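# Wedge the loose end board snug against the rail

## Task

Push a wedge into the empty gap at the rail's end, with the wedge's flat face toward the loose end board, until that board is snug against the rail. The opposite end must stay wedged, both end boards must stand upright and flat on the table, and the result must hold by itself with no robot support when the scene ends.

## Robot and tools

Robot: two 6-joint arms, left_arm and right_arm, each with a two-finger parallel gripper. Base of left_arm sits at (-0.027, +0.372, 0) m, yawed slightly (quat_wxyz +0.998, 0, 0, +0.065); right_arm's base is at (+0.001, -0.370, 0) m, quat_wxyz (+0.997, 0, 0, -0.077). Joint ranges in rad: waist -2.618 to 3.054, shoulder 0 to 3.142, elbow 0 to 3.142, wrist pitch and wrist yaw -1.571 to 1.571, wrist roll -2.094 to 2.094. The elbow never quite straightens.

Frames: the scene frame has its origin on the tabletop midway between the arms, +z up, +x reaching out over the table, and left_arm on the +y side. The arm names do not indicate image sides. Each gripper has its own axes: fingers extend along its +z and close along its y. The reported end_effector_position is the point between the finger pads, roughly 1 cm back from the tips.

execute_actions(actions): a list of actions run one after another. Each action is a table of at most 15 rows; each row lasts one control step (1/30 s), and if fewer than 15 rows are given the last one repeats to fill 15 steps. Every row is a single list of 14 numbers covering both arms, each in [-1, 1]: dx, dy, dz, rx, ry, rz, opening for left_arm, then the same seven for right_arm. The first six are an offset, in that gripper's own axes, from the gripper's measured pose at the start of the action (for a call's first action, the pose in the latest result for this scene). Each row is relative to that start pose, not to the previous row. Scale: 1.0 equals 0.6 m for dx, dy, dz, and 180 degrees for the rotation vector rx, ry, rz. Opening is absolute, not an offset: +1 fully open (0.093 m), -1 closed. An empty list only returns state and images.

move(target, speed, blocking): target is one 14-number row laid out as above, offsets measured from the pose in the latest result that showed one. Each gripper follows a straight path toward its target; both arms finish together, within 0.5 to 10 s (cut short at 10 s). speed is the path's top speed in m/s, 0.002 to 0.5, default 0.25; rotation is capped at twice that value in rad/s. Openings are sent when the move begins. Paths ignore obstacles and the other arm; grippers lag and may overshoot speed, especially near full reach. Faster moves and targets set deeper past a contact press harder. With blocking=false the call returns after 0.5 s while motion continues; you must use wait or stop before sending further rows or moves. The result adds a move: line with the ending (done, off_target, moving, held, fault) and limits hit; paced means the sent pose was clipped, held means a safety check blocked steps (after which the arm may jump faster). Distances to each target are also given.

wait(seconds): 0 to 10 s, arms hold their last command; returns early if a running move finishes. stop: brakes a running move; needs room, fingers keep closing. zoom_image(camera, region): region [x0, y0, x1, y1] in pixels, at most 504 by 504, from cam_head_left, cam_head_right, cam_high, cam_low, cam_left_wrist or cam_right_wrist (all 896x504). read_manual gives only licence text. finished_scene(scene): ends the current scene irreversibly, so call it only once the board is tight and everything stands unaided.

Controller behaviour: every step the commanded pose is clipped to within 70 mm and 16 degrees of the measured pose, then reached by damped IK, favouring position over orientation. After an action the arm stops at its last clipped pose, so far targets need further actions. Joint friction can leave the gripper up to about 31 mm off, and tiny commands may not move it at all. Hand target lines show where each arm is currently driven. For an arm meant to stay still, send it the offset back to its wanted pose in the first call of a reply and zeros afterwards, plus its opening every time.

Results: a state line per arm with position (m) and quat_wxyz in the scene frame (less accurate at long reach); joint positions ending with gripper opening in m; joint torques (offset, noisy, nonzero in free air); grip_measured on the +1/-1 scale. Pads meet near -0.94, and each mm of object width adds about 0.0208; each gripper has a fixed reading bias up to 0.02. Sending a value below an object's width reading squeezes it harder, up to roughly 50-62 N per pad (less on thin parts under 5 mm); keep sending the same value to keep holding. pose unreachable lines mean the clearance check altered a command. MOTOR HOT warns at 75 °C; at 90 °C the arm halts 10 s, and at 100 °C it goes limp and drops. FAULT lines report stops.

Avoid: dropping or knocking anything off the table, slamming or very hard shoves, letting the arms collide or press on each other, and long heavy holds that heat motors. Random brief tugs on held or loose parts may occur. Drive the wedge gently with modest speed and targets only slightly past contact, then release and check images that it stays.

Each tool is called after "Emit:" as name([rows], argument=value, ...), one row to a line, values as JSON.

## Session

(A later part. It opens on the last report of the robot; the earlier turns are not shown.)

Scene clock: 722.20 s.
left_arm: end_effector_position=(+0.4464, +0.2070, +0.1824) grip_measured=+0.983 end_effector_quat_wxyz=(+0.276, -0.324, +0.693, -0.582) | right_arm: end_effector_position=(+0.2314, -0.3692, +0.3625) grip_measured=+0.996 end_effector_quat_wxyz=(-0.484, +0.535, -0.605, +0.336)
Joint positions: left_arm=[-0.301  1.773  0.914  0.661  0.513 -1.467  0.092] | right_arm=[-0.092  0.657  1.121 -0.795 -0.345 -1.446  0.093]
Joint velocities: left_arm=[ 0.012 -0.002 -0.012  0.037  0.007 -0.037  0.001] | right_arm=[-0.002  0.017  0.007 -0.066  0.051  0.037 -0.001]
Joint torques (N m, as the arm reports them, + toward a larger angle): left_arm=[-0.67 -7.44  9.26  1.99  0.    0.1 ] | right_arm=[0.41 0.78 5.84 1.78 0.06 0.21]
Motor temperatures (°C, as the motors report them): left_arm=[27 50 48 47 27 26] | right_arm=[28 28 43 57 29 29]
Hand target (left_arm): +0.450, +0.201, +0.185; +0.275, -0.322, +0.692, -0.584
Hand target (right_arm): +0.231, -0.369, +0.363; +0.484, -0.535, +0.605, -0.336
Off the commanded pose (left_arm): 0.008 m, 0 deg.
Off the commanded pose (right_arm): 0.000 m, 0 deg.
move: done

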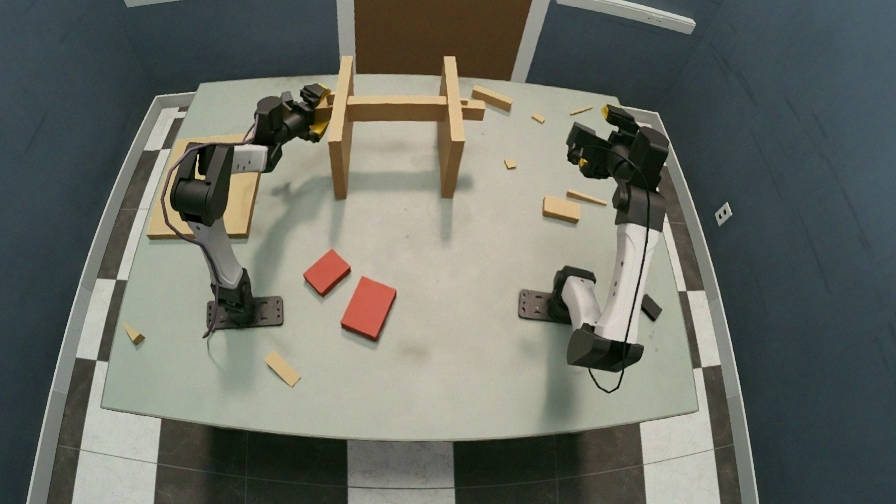

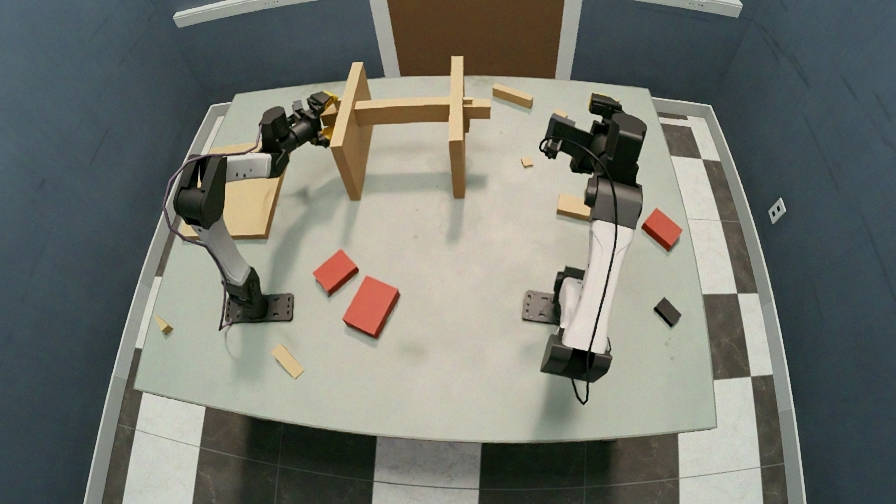

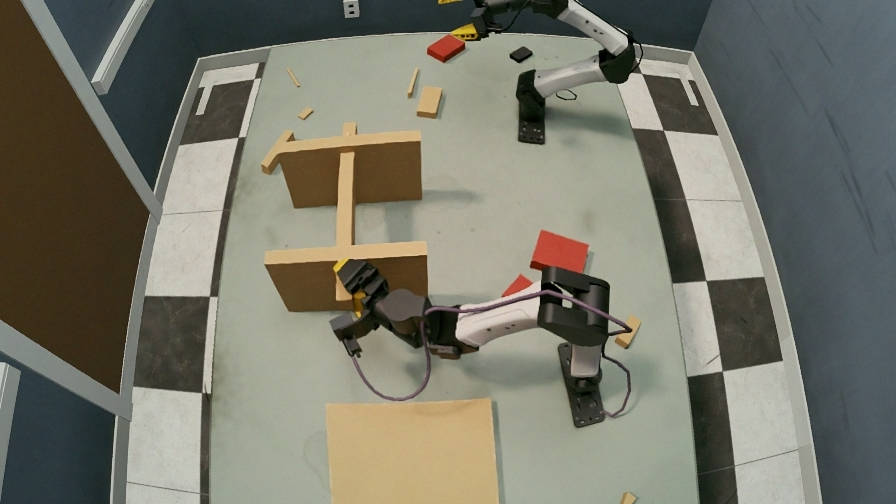

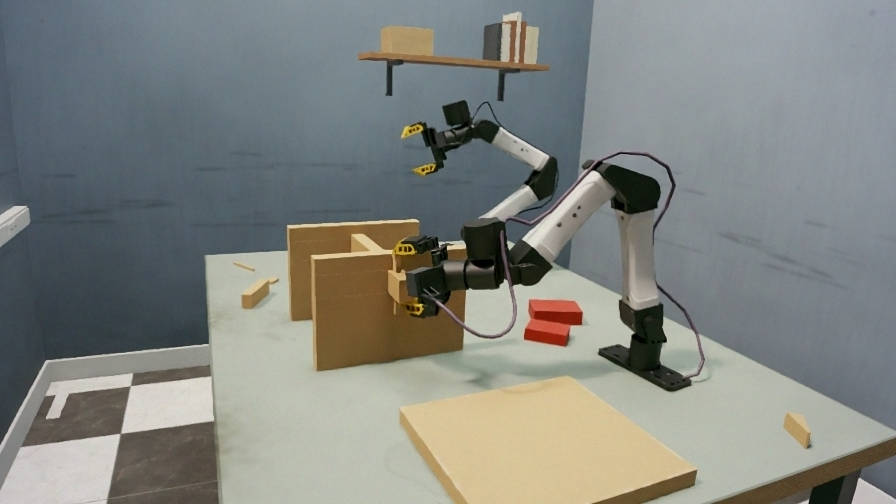

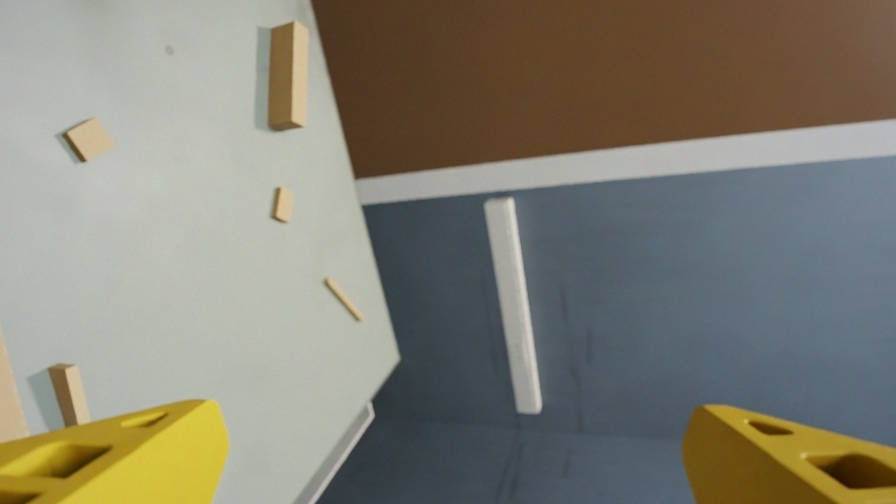

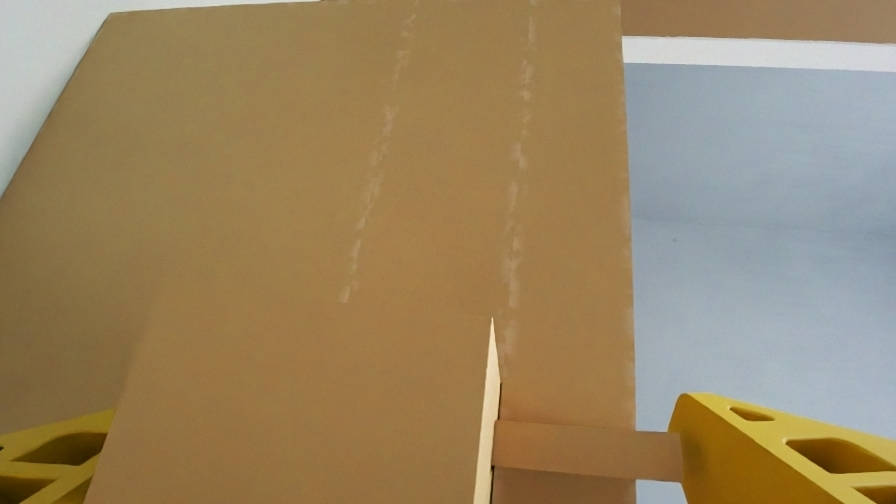

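Emit:
execute_actions([
  [[0,0,0,0,0,0,0.96,0,0,0,0,0,0,1],[0,0,0,0,0,0,0.94,0,0,0,0,0,0,1],[0,0,0,0,0,0,0.92,0,0,0,0,0,0,1],[0,0,0,0,0,0,0.90,0,0,0,0,0,0,1],[0,0,0,0,0,0,0.885,0,0,0,0,0,0,1],[0,0,0,0,0,0,0.87,0,0,0,0,0,0,1],[0,0,0,0,0,0,0.855,0,0,0,0,0,0,1],[0,0,0,0,0,0,0.84,0,0,0,0,0,0,1],[0,0,0,0,0,0,0.83,0,0,0,0,0,0,1],[0,0,0,0,0,0,0.82,0,0,0,0,0,0,1],[0,0,0,0,0,0,0.81,0,0,0,0,0,0,1],[0,0,0,0,0,0,0.80,0,0,0,0,0,0,1],[0,0,0,0,0,0,0.79,0,0,0,0,0,0,1],[0,0,0,0,0,0,0.78,0,0,0,0,0,0,1],[0,0,0,0,0,0,0.77,0,0,0,0,0,0,1]],
  [[0,0,0,0,0,0,0.76,0,0,0,0,0,0,1],[0,0,0,0,0,0,0.75,0,0,0,0,0,0,1],[0,0,0,0,0,0,0.74,0,0,0,0,0,0,1],[0,0,0,0,0,0,0.73,0,0,0,0,0,0,1],[0,0,0,0,0,0,0.72,0,0,0,0,0,0,1],[0,0,0,0,0,0,0.71,0,0,0,0,0,0,1],[0,0,0,0,0,0,0.70,0,0,0,0,0,0,1],[0,0,0,0,0,0,0.69,0,0,0,0,0,0,1],[0,0,0,0,0,0,0.68,0,0,0,0,0,0,1],[0,0,0,0,0,0,0.67,0,0,0,0,0,0,1],[0,0,0,0,0,0,0.66,0,0,0,0,0,0,1],[0,0,0,0,0,0,0.65,0,0,0,0,0,0,1],[0,0,0,0,0,0,0.64,0,0,0,0,0,0,1],[0,0,0,0,0,0,0.63,0,0,0,0,0,0,1],[0,0,0,0,0,0,0.62,0,0,0,0,0,0,1]],
  [[0,0,0,0,0,0,0.62,0,0,0,0,0,0,1]],
])

Emit:
zoom_image(camera="cam_low", region=[350, 210, 490, 350])

Scene clock: 735.60 s.
left_arm: end_effector_position=(+0.4462, +0.2070, +0.1813) grip_measured=+0.627 end_effector_quat_wxyz=(+0.275, -0.324, +0.695, -0.580) | right_arm: end_effector_position=(+0.2314, -0.3692, +0.3625) grip_measured=+0.996 end_effector_quat_wxyz=(-0.484, +0.535, -0.605, +0.336)
Joint positions: left_arm=[-0.301  1.773  0.914  0.656  0.513 -1.465  0.075] | right_arm=[-0.092  0.657  1.121 -0.795 -0.345 -1.446  0.093]
Joint velocities: left_arm=[ 0.017 -0.007  0.007 -0.037  0.066  0.022 -0.   ] | right_arm=[ 0.027 -0.012 -0.002 -0.037  0.051 -0.022 -0.   ]
Joint torques (N m, as the arm reports them, + toward a larger angle): left_arm=[ 0.23 -8.22  7.44  2.09  0.05  0.1 ] | right_arm=[0.4  0.76 5.82 1.78 0.06 0.21]
Motor temperatures (°C, as the motors report them): left_arm=[27 50 49 47 27 26] | right_arm=[28 28 43 57 29 29]
Hand target (left_arm): +0.446, +0.207, +0.182; +0.275, -0.324, +0.694, -0.581
Hand target (right_arm): +0.231, -0.369, +0.363; +0.484, -0.535, +0.605, -0.336
Off the commanded pose (left_arm): 0.001 m, 0 deg.
Off the commanded pose (right_arm): 0.000 m, 0 deg.

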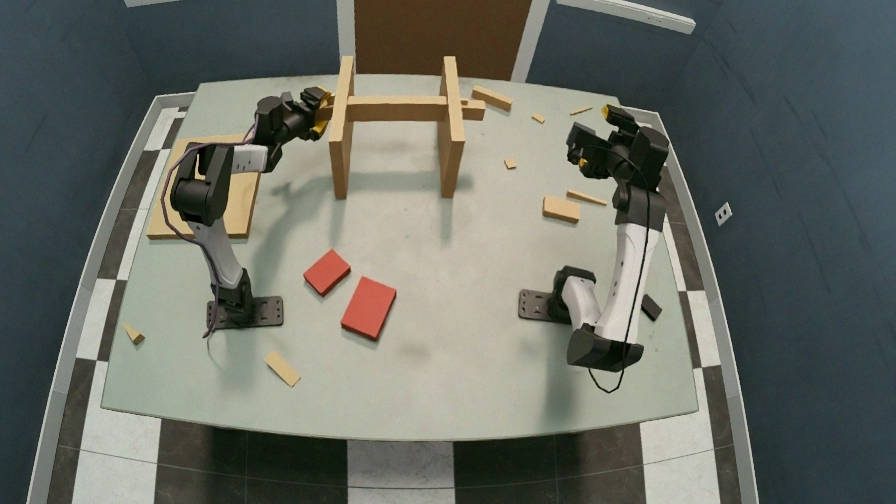

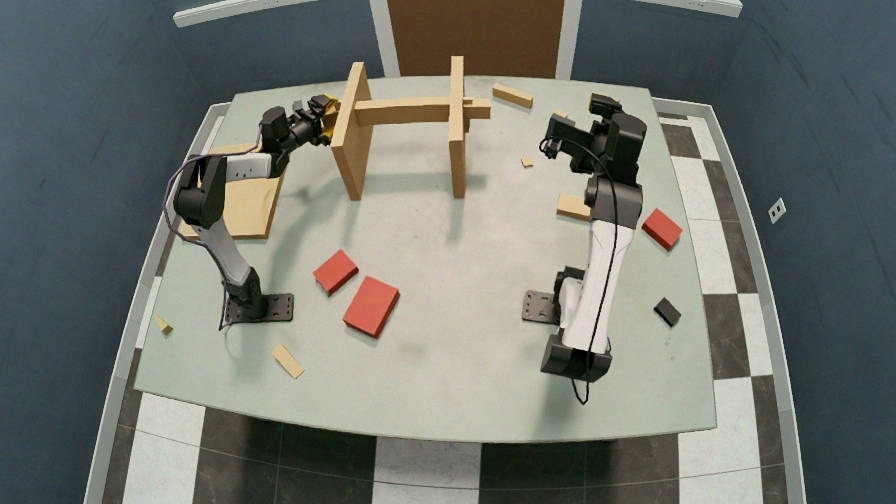

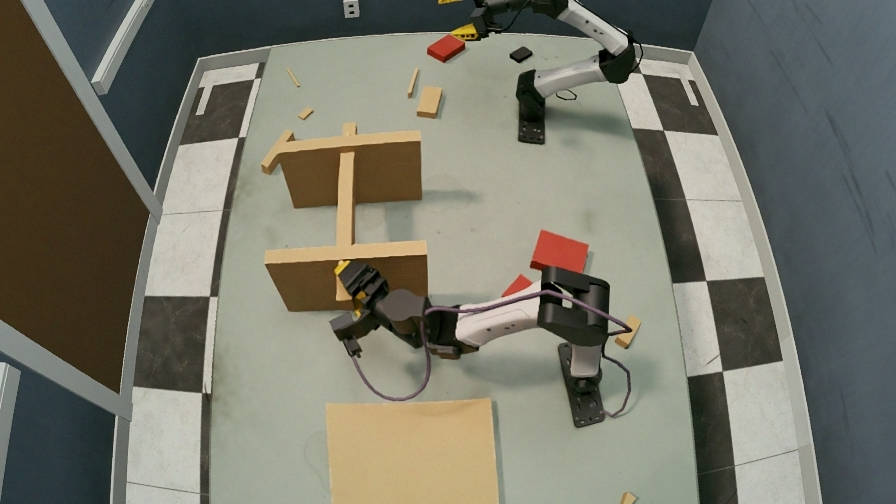

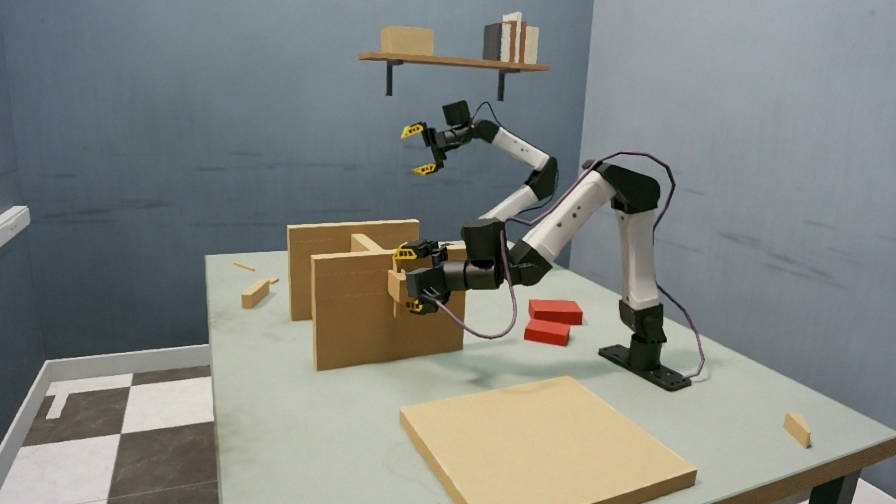

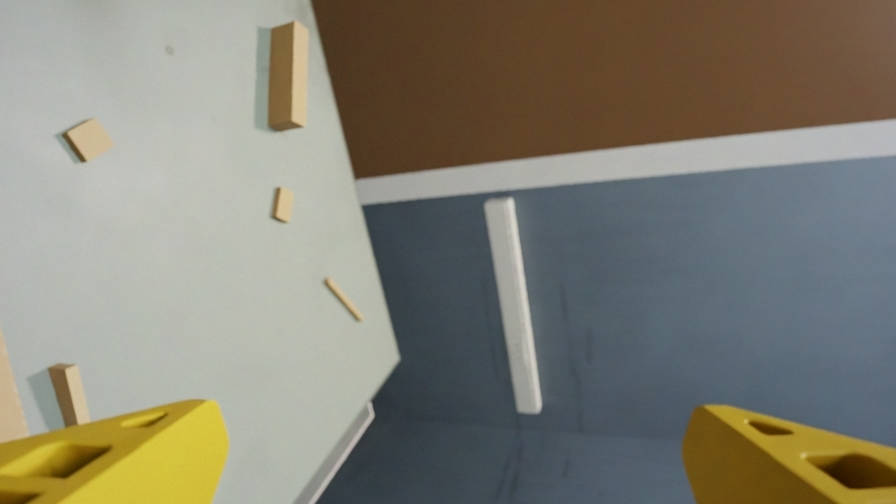

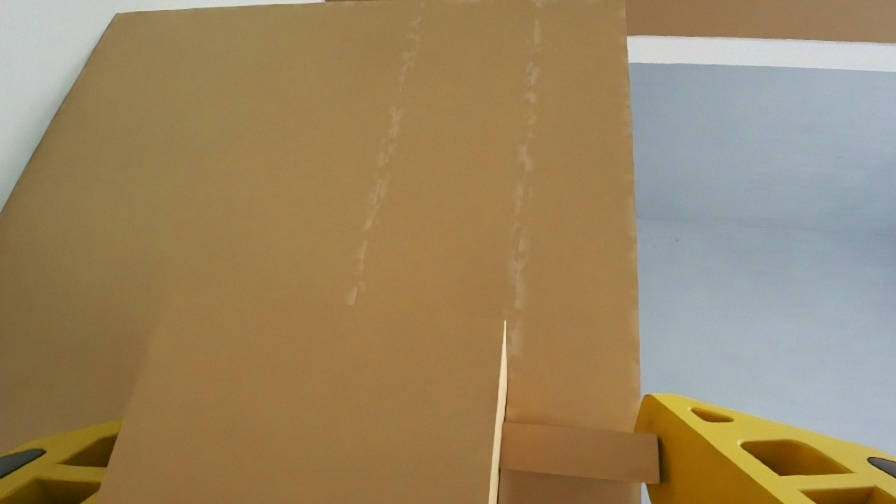

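Region (350, 210, 490, 350) of cam_low's 896x504 image, scaled by 3.600, with more detail than that image has.

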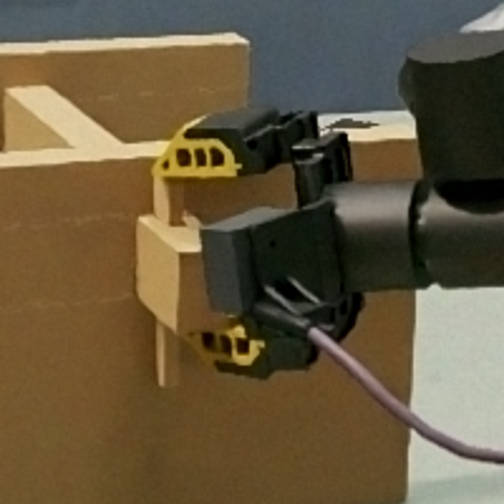

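Emit:
execute_actions([
  [[0,0.004,0,0,0,0,0.62,0,0,0,0,0,0,1],[0,0.006,0,0,0,0,0.615,0,0,0,0,0,0,1],[0,0.008,0,0,0,0,0.61,0,0,0,0,0,0,1],[0,0.01,0,0,0,0,0.605,0,0,0,0,0,0,1],[0,0.012,0,0,0,0,0.60,0,0,0,0,0,0,1],[0,0.014,0,0,0,0,0.595,0,0,0,0,0,0,1],[0,0.015,0,0,0,0,0.59,0,0,0,0,0,0,1],[0,0.016,0,0,0,0,0.583,0,0,0,0,0,0,1],[0,0.016,0,0,0,0,0.576,0,0,0,0,0,0,1],[0,0.016,0,0,0,0,0.57,0,0,0,0,0,0,1],[0,0.016,0,0,0,0,0.563,0,0,0,0,0,0,1],[0,0.016,0,0,0,0,0.556,0,0,0,0,0,0,1],[0,0.016,0,0,0,0,0.55,0,0,0,0,0,0,1],[0,0.016,0,0,0,0,0.543,0,0,0,0,0,0,1],[0,0.016,0,0,0,0,0.536,0,0,0,0,0,0,1]],
  [[0,0.015,0,0,0,0,0.53,0,0,0,0,0,0,1],[0,0.015,0,0,0,0,0.524,0,0,0,0,0,0,1],[0,0.015,0,0,0,0,0.518,0,0,0,0,0,0,1],[0,0.015,0,0,0,0,0.512,0,0,0,0,0,0,1],[0,0.015,0,0,0,0,0.506,0,0,0,0,0,0,1],[0,0.015,0,0,0,0,0.50,0,0,0,0,0,0,1],[0,0.016,0,0,0,0,0.494,0,0,0,0,0,0,1],[0,0.016,0,0,0,0,0.488,0,0,0,0,0,0,1],[0,0.016,0,0,0,0,0.482,0,0,0,0,0,0,1],[0,0.017,0,0,0,0,0.476,0,0,0,0,0,0,1],[0,0.017,0,0,0,0,0.47,0,0,0,0,0,0,1],[0,0.017,0,0,0,0,0.464,0,0,0,0,0,0,1],[0,0.018,0,0,0,0,0.458,0,0,0,0,0,0,1],[0,0.018,0,0,0,0,0.452,0,0,0,0,0,0,1],[0,0.018,0,0,0,0,0.446,0,0,0,0,0,0,1]],
  [[0,0.014,0,0,0,0,0.44,0,0,0,0,0,0,1]],
])

Emit:
zoom_image(camera="cam_low", region=[350, 210, 490, 350])

Scene clock: 747.77 s.
left_arm: end_effector_position=(+0.4449, +0.2068, +0.1764) grip_measured=+0.447 end_effector_quat_wxyz=(+0.280, -0.318, +0.693, -0.583) | right_arm: end_effector_position=(+0.2314, -0.3692, +0.3625) grip_measured=+0.996 end_effector_quat_wxyz=(-0.484, +0.535, -0.605, +0.336)
Joint positions: left_arm=[-0.301  1.788  0.893  0.707  0.516 -1.459  0.067] | right_arm=[-0.092  0.657  1.121 -0.795 -0.345 -1.446  0.093]
Joint velocities: left_arm=[ 0.042 -0.007 -0.002 -0.066 -0.007 -0.007 -0.001] | right_arm=[ 0.002 -0.012 -0.017  0.007 -0.11   0.007  0.   ]
Joint torques (N m, as the arm reports them, + toward a larger angle): left_arm=[ 0.34 -7.44  6.12  2.28  0.04  0.18] | right_arm=[0.4  0.78 5.83 1.78 0.07 0.21]
Motor temperatures (°C, as the motors report them): left_arm=[27 51 49 47 27 26] | right_arm=[28 28 43 57 29 29]
Hand target (left_arm): +0.444, +0.208, +0.168; +0.278, -0.319, +0.694, -0.582
Hand target (right_arm): +0.231, -0.369, +0.363; +0.484, -0.535, +0.605, -0.336
Off the commanded pose (left_arm): 0.008 m, 0 deg.
Off the commanded pose (right_arm): 0.000 m, 0 deg.

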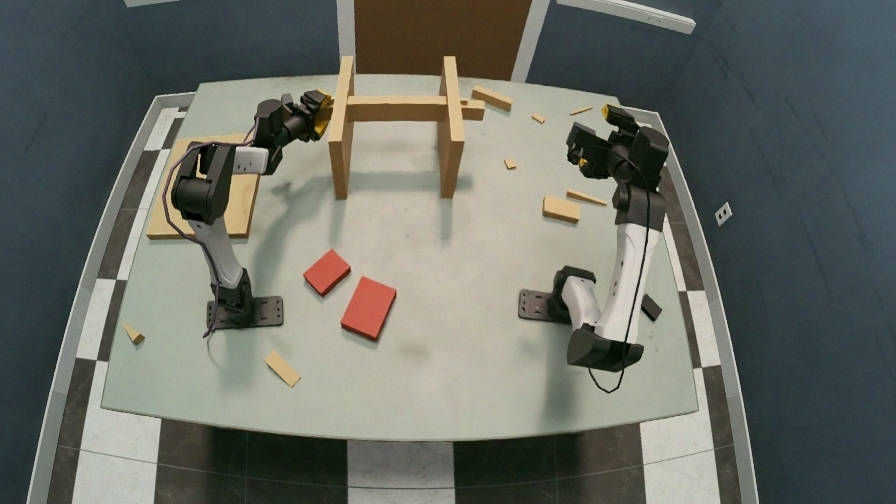

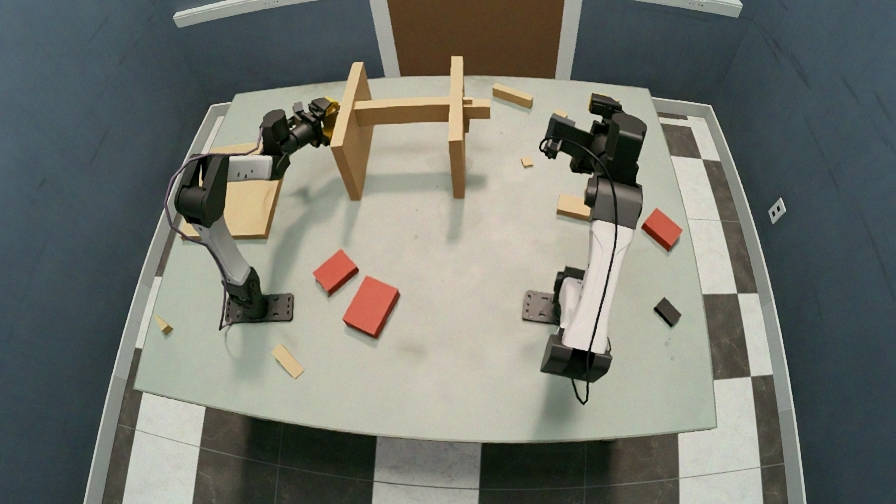

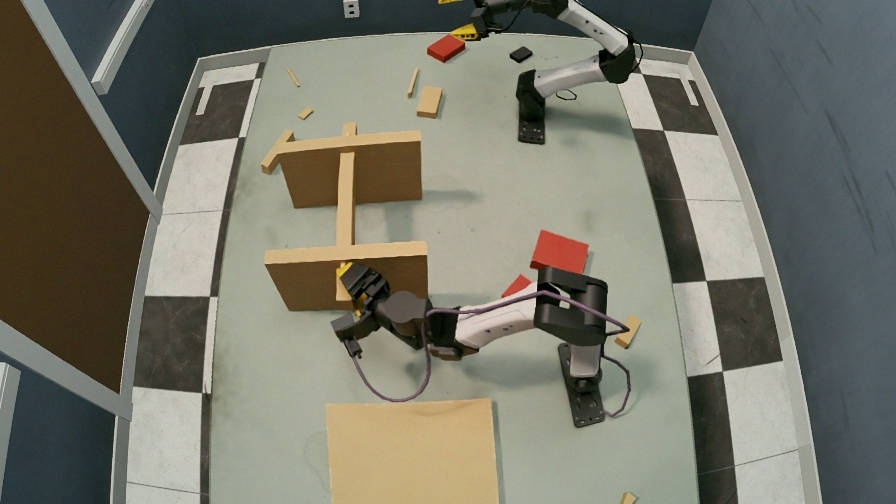

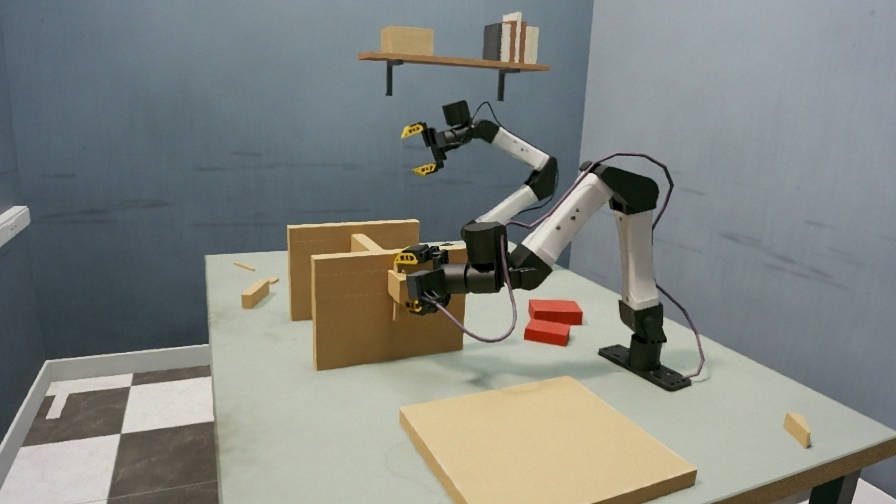

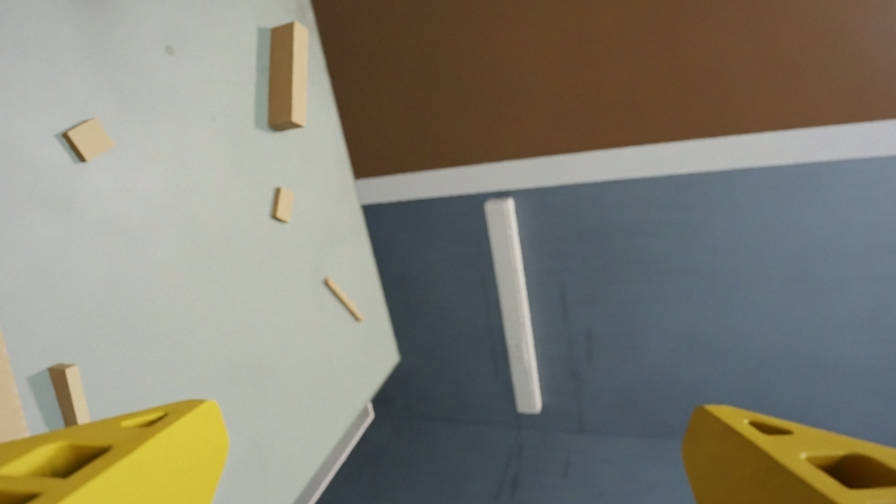

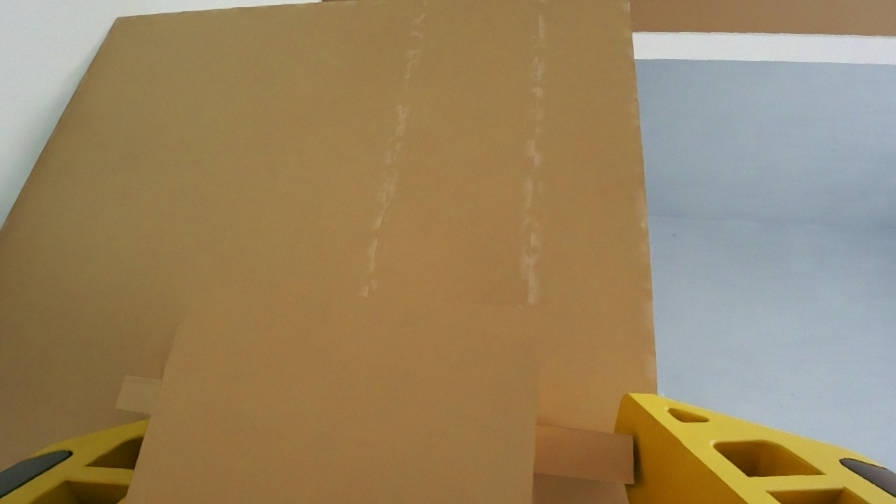

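Region (350, 210, 490, 350) of cam_low's 896x504 image, scaled by 3.600, with more detail than that image has.

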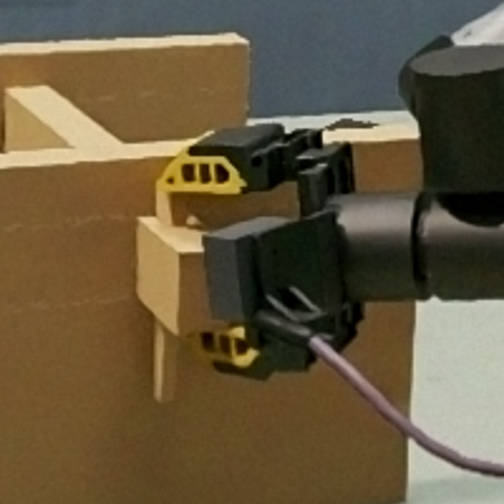

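Emit:
execute_actions([
  [[0,0.014,0,0,0,0,0.436,0,0,0,0,0,0,1],[0,0.014,0,0,0,0,0.432,0,0,0,0,0,0,1],[0,0.014,0,0,0,0,0.428,0,0,0,0,0,0,1],[0,0.014,0,0,0,0,0.424,0,0,0,0,0,0,1],[0,0.014,0,0,0,0,0.42,0,0,0,0,0,0,1],[0,0.015,0,0,0,0,0.416,0,0,0,0,0,0,1],[0,0.015,0,0,0,0,0.412,0,0,0,0,0,0,1],[0,0.015,0,0,0,0,0.408,0,0,0,0,0,0,1],[0,0.015,0,0,0,0,0.404,0,0,0,0,0,0,1],[0,0.015,0,0,0,0,0.40,0,0,0,0,0,0,1],[0,0.016,0,0,0,0,0.396,0,0,0,0,0,0,1],[0,0.016,0,0,0,0,0.392,0,0,0,0,0,0,1],[0,0.016,0,0,0,0,0.388,0,0,0,0,0,0,1],[0,0.016,0,0,0,0,0.384,0,0,0,0,0,0,1],[0,0.016,0,0,0,0,0.38,0,0,0,0,0,0,1]],
  [[0,0.014,0,0,0,0,0.376,0,0,0,0,0,0,1],[0,0.014,0,0,0,0,0.372,0,0,0,0,0,0,1],[0,0.014,0,0,0,0,0.368,0,0,0,0,0,0,1],[0,0.014,0,0,0,0,0.364,0,0,0,0,0,0,1],[0,0.014,0,0,0,0,0.36,0,0,0,0,0,0,1],[0,0.014,0,0,0,0,0.356,0,0,0,0,0,0,1],[0,0.014,0,0,0,0,0.352,0,0,0,0,0,0,1],[0,0.014,0,0,0,0,0.348,0,0,0,0,0,0,1],[0,0.014,0,0,0,0,0.344,0,0,0,0,0,0,1],[0,0.014,0,0,0,0,0.34,0,0,0,0,0,0,1],[0,0.014,0,0,0,0,0.336,0,0,0,0,0,0,1],[0,0.014,0,0,0,0,0.332,0,0,0,0,0,0,1],[0,0.014,0,0,0,0,0.328,0,0,0,0,0,0,1],[0,0.014,0,0,0,0,0.324,0,0,0,0,0,0,1],[0,0.014,0,0,0,0,0.32,0,0,0,0,0,0,1]],
  [[0,0.01,0,0,0,0,0.32,0,0,0,0,0,0,1]],
])

Emit:
zoom_image(camera="cam_low", region=[350, 210, 490, 350])

Scene clock: 766.43 s.
left_arm: end_effector_position=(+0.4448, +0.2073, +0.1759) grip_measured=+0.334 end_effector_quat_wxyz=(+0.282, -0.318, +0.691, -0.585) | right_arm: end_effector_position=(+0.2314, -0.3692, +0.3625) grip_measured=+0.996 end_effector_quat_wxyz=(-0.484, +0.535, -0.605, +0.336)
Joint positions: left_arm=[-0.301  1.791  0.886  0.725  0.513 -1.463  0.061] | right_arm=[-0.092  0.657  1.121 -0.795 -0.345 -1.446  0.093]
Joint velocities: left_arm=[-0.007  0.017 -0.007  0.051  0.007 -0.007 -0.001] | right_arm=[-0.017 -0.012  0.002  0.037  0.022  0.022 -0.001]
Joint torques (N m, as the arm reports them, + toward a larger angle): left_arm=[ 0.3  -7.52  6.2   2.29  0.04  0.17] | right_arm=[0.39 0.77 5.82 1.78 0.07 0.21]
Motor temperatures (°C, as the motors report them): left_arm=[27 51 47 49 27 26] | right_arm=[28 28 43 57 29 29]
Hand target (left_arm): +0.444, +0.208, +0.170; +0.282, -0.318, +0.691, -0.585
Hand target (right_arm): +0.231, -0.369, +0.363; +0.484, -0.535, +0.605, -0.336
Off the commanded pose (left_arm): 0.006 m, 0 deg.
Off the commanded pose (right_arm): 0.000 m, 0 deg.

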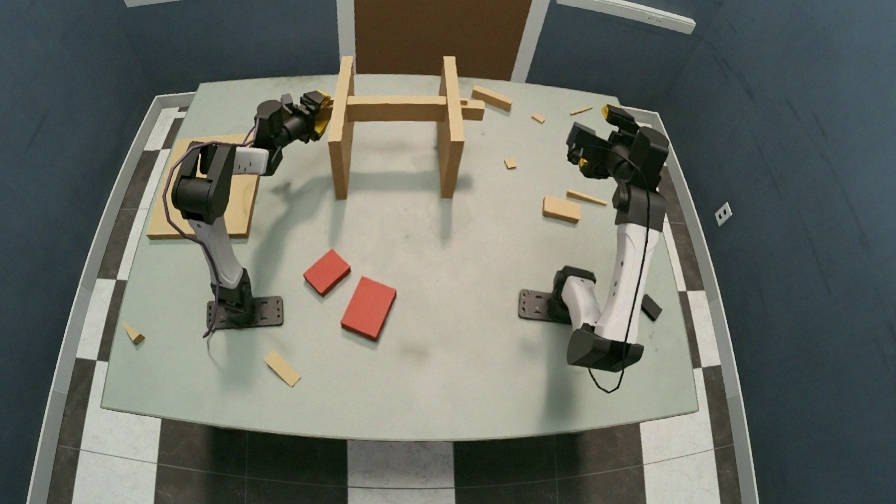

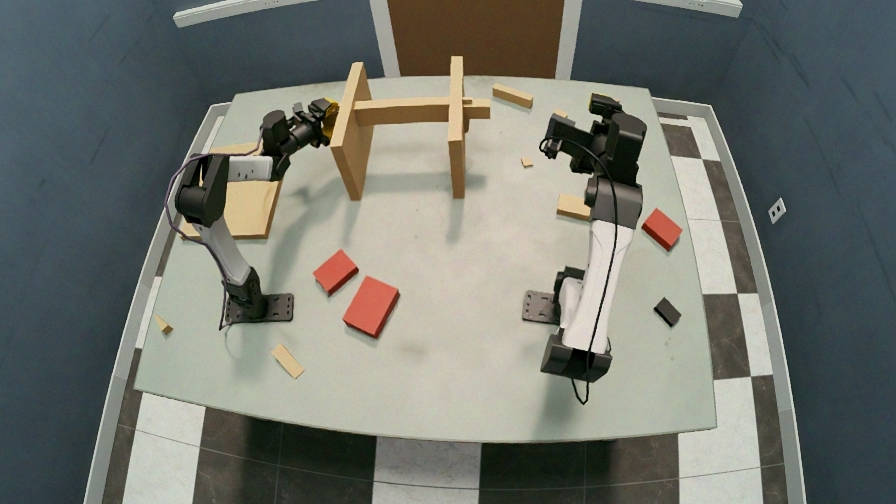

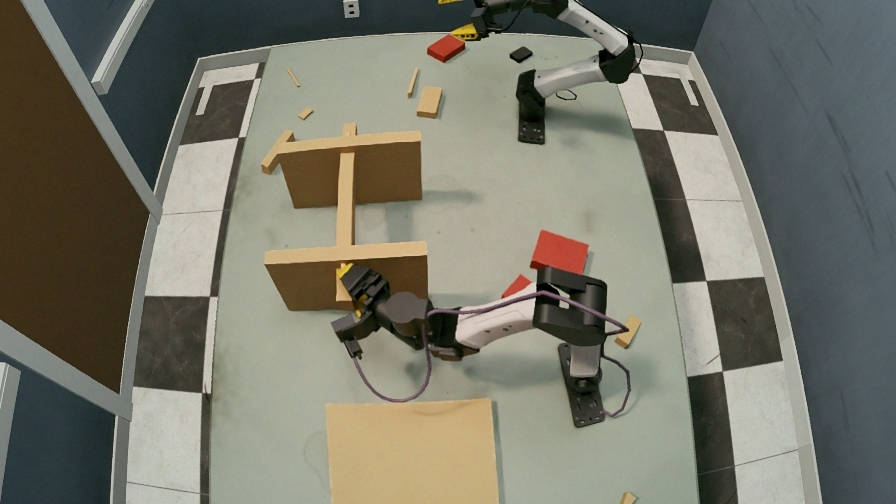

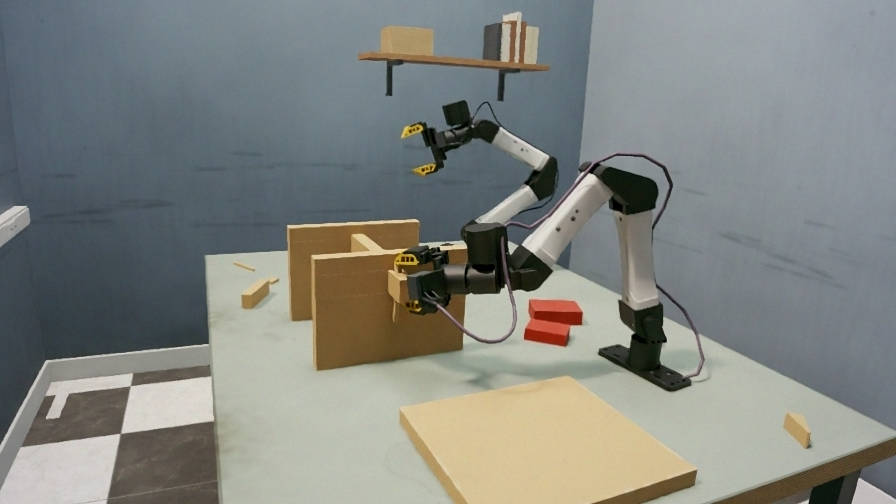

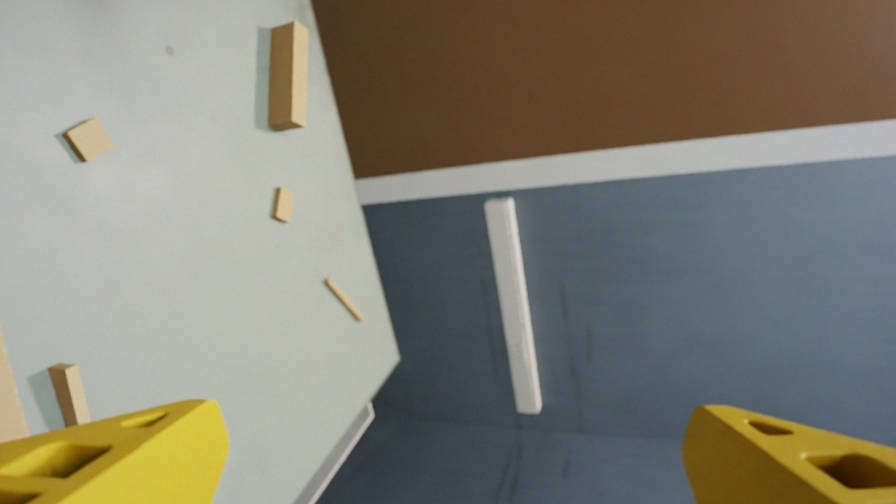

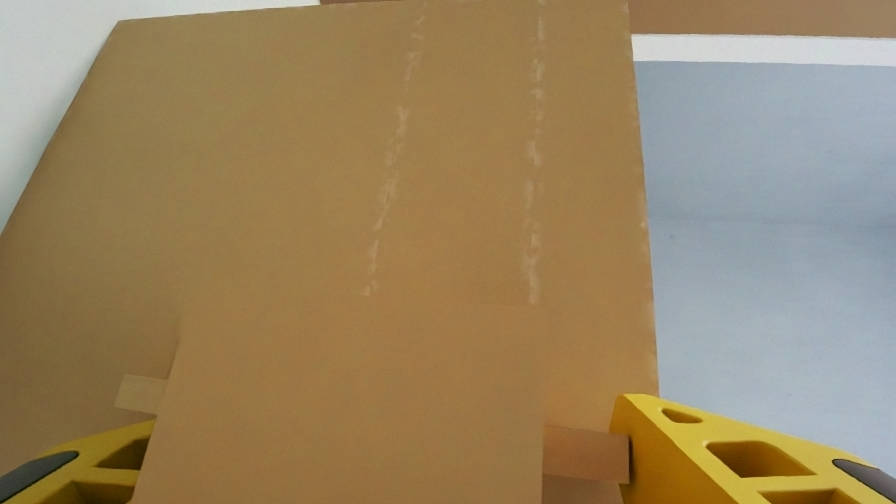

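Region (350, 210, 490, 350) of cam_low's 896x504 image, scaled by 3.600, with more detail than that image has.

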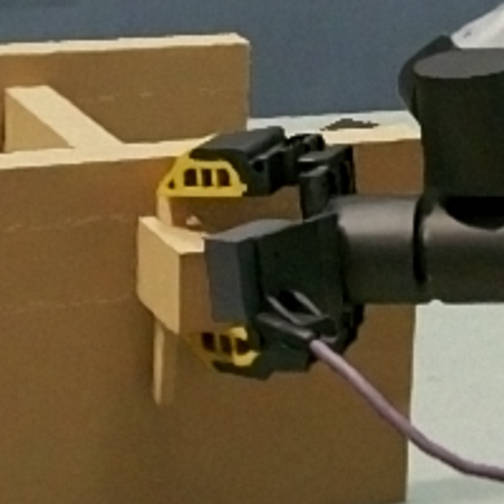

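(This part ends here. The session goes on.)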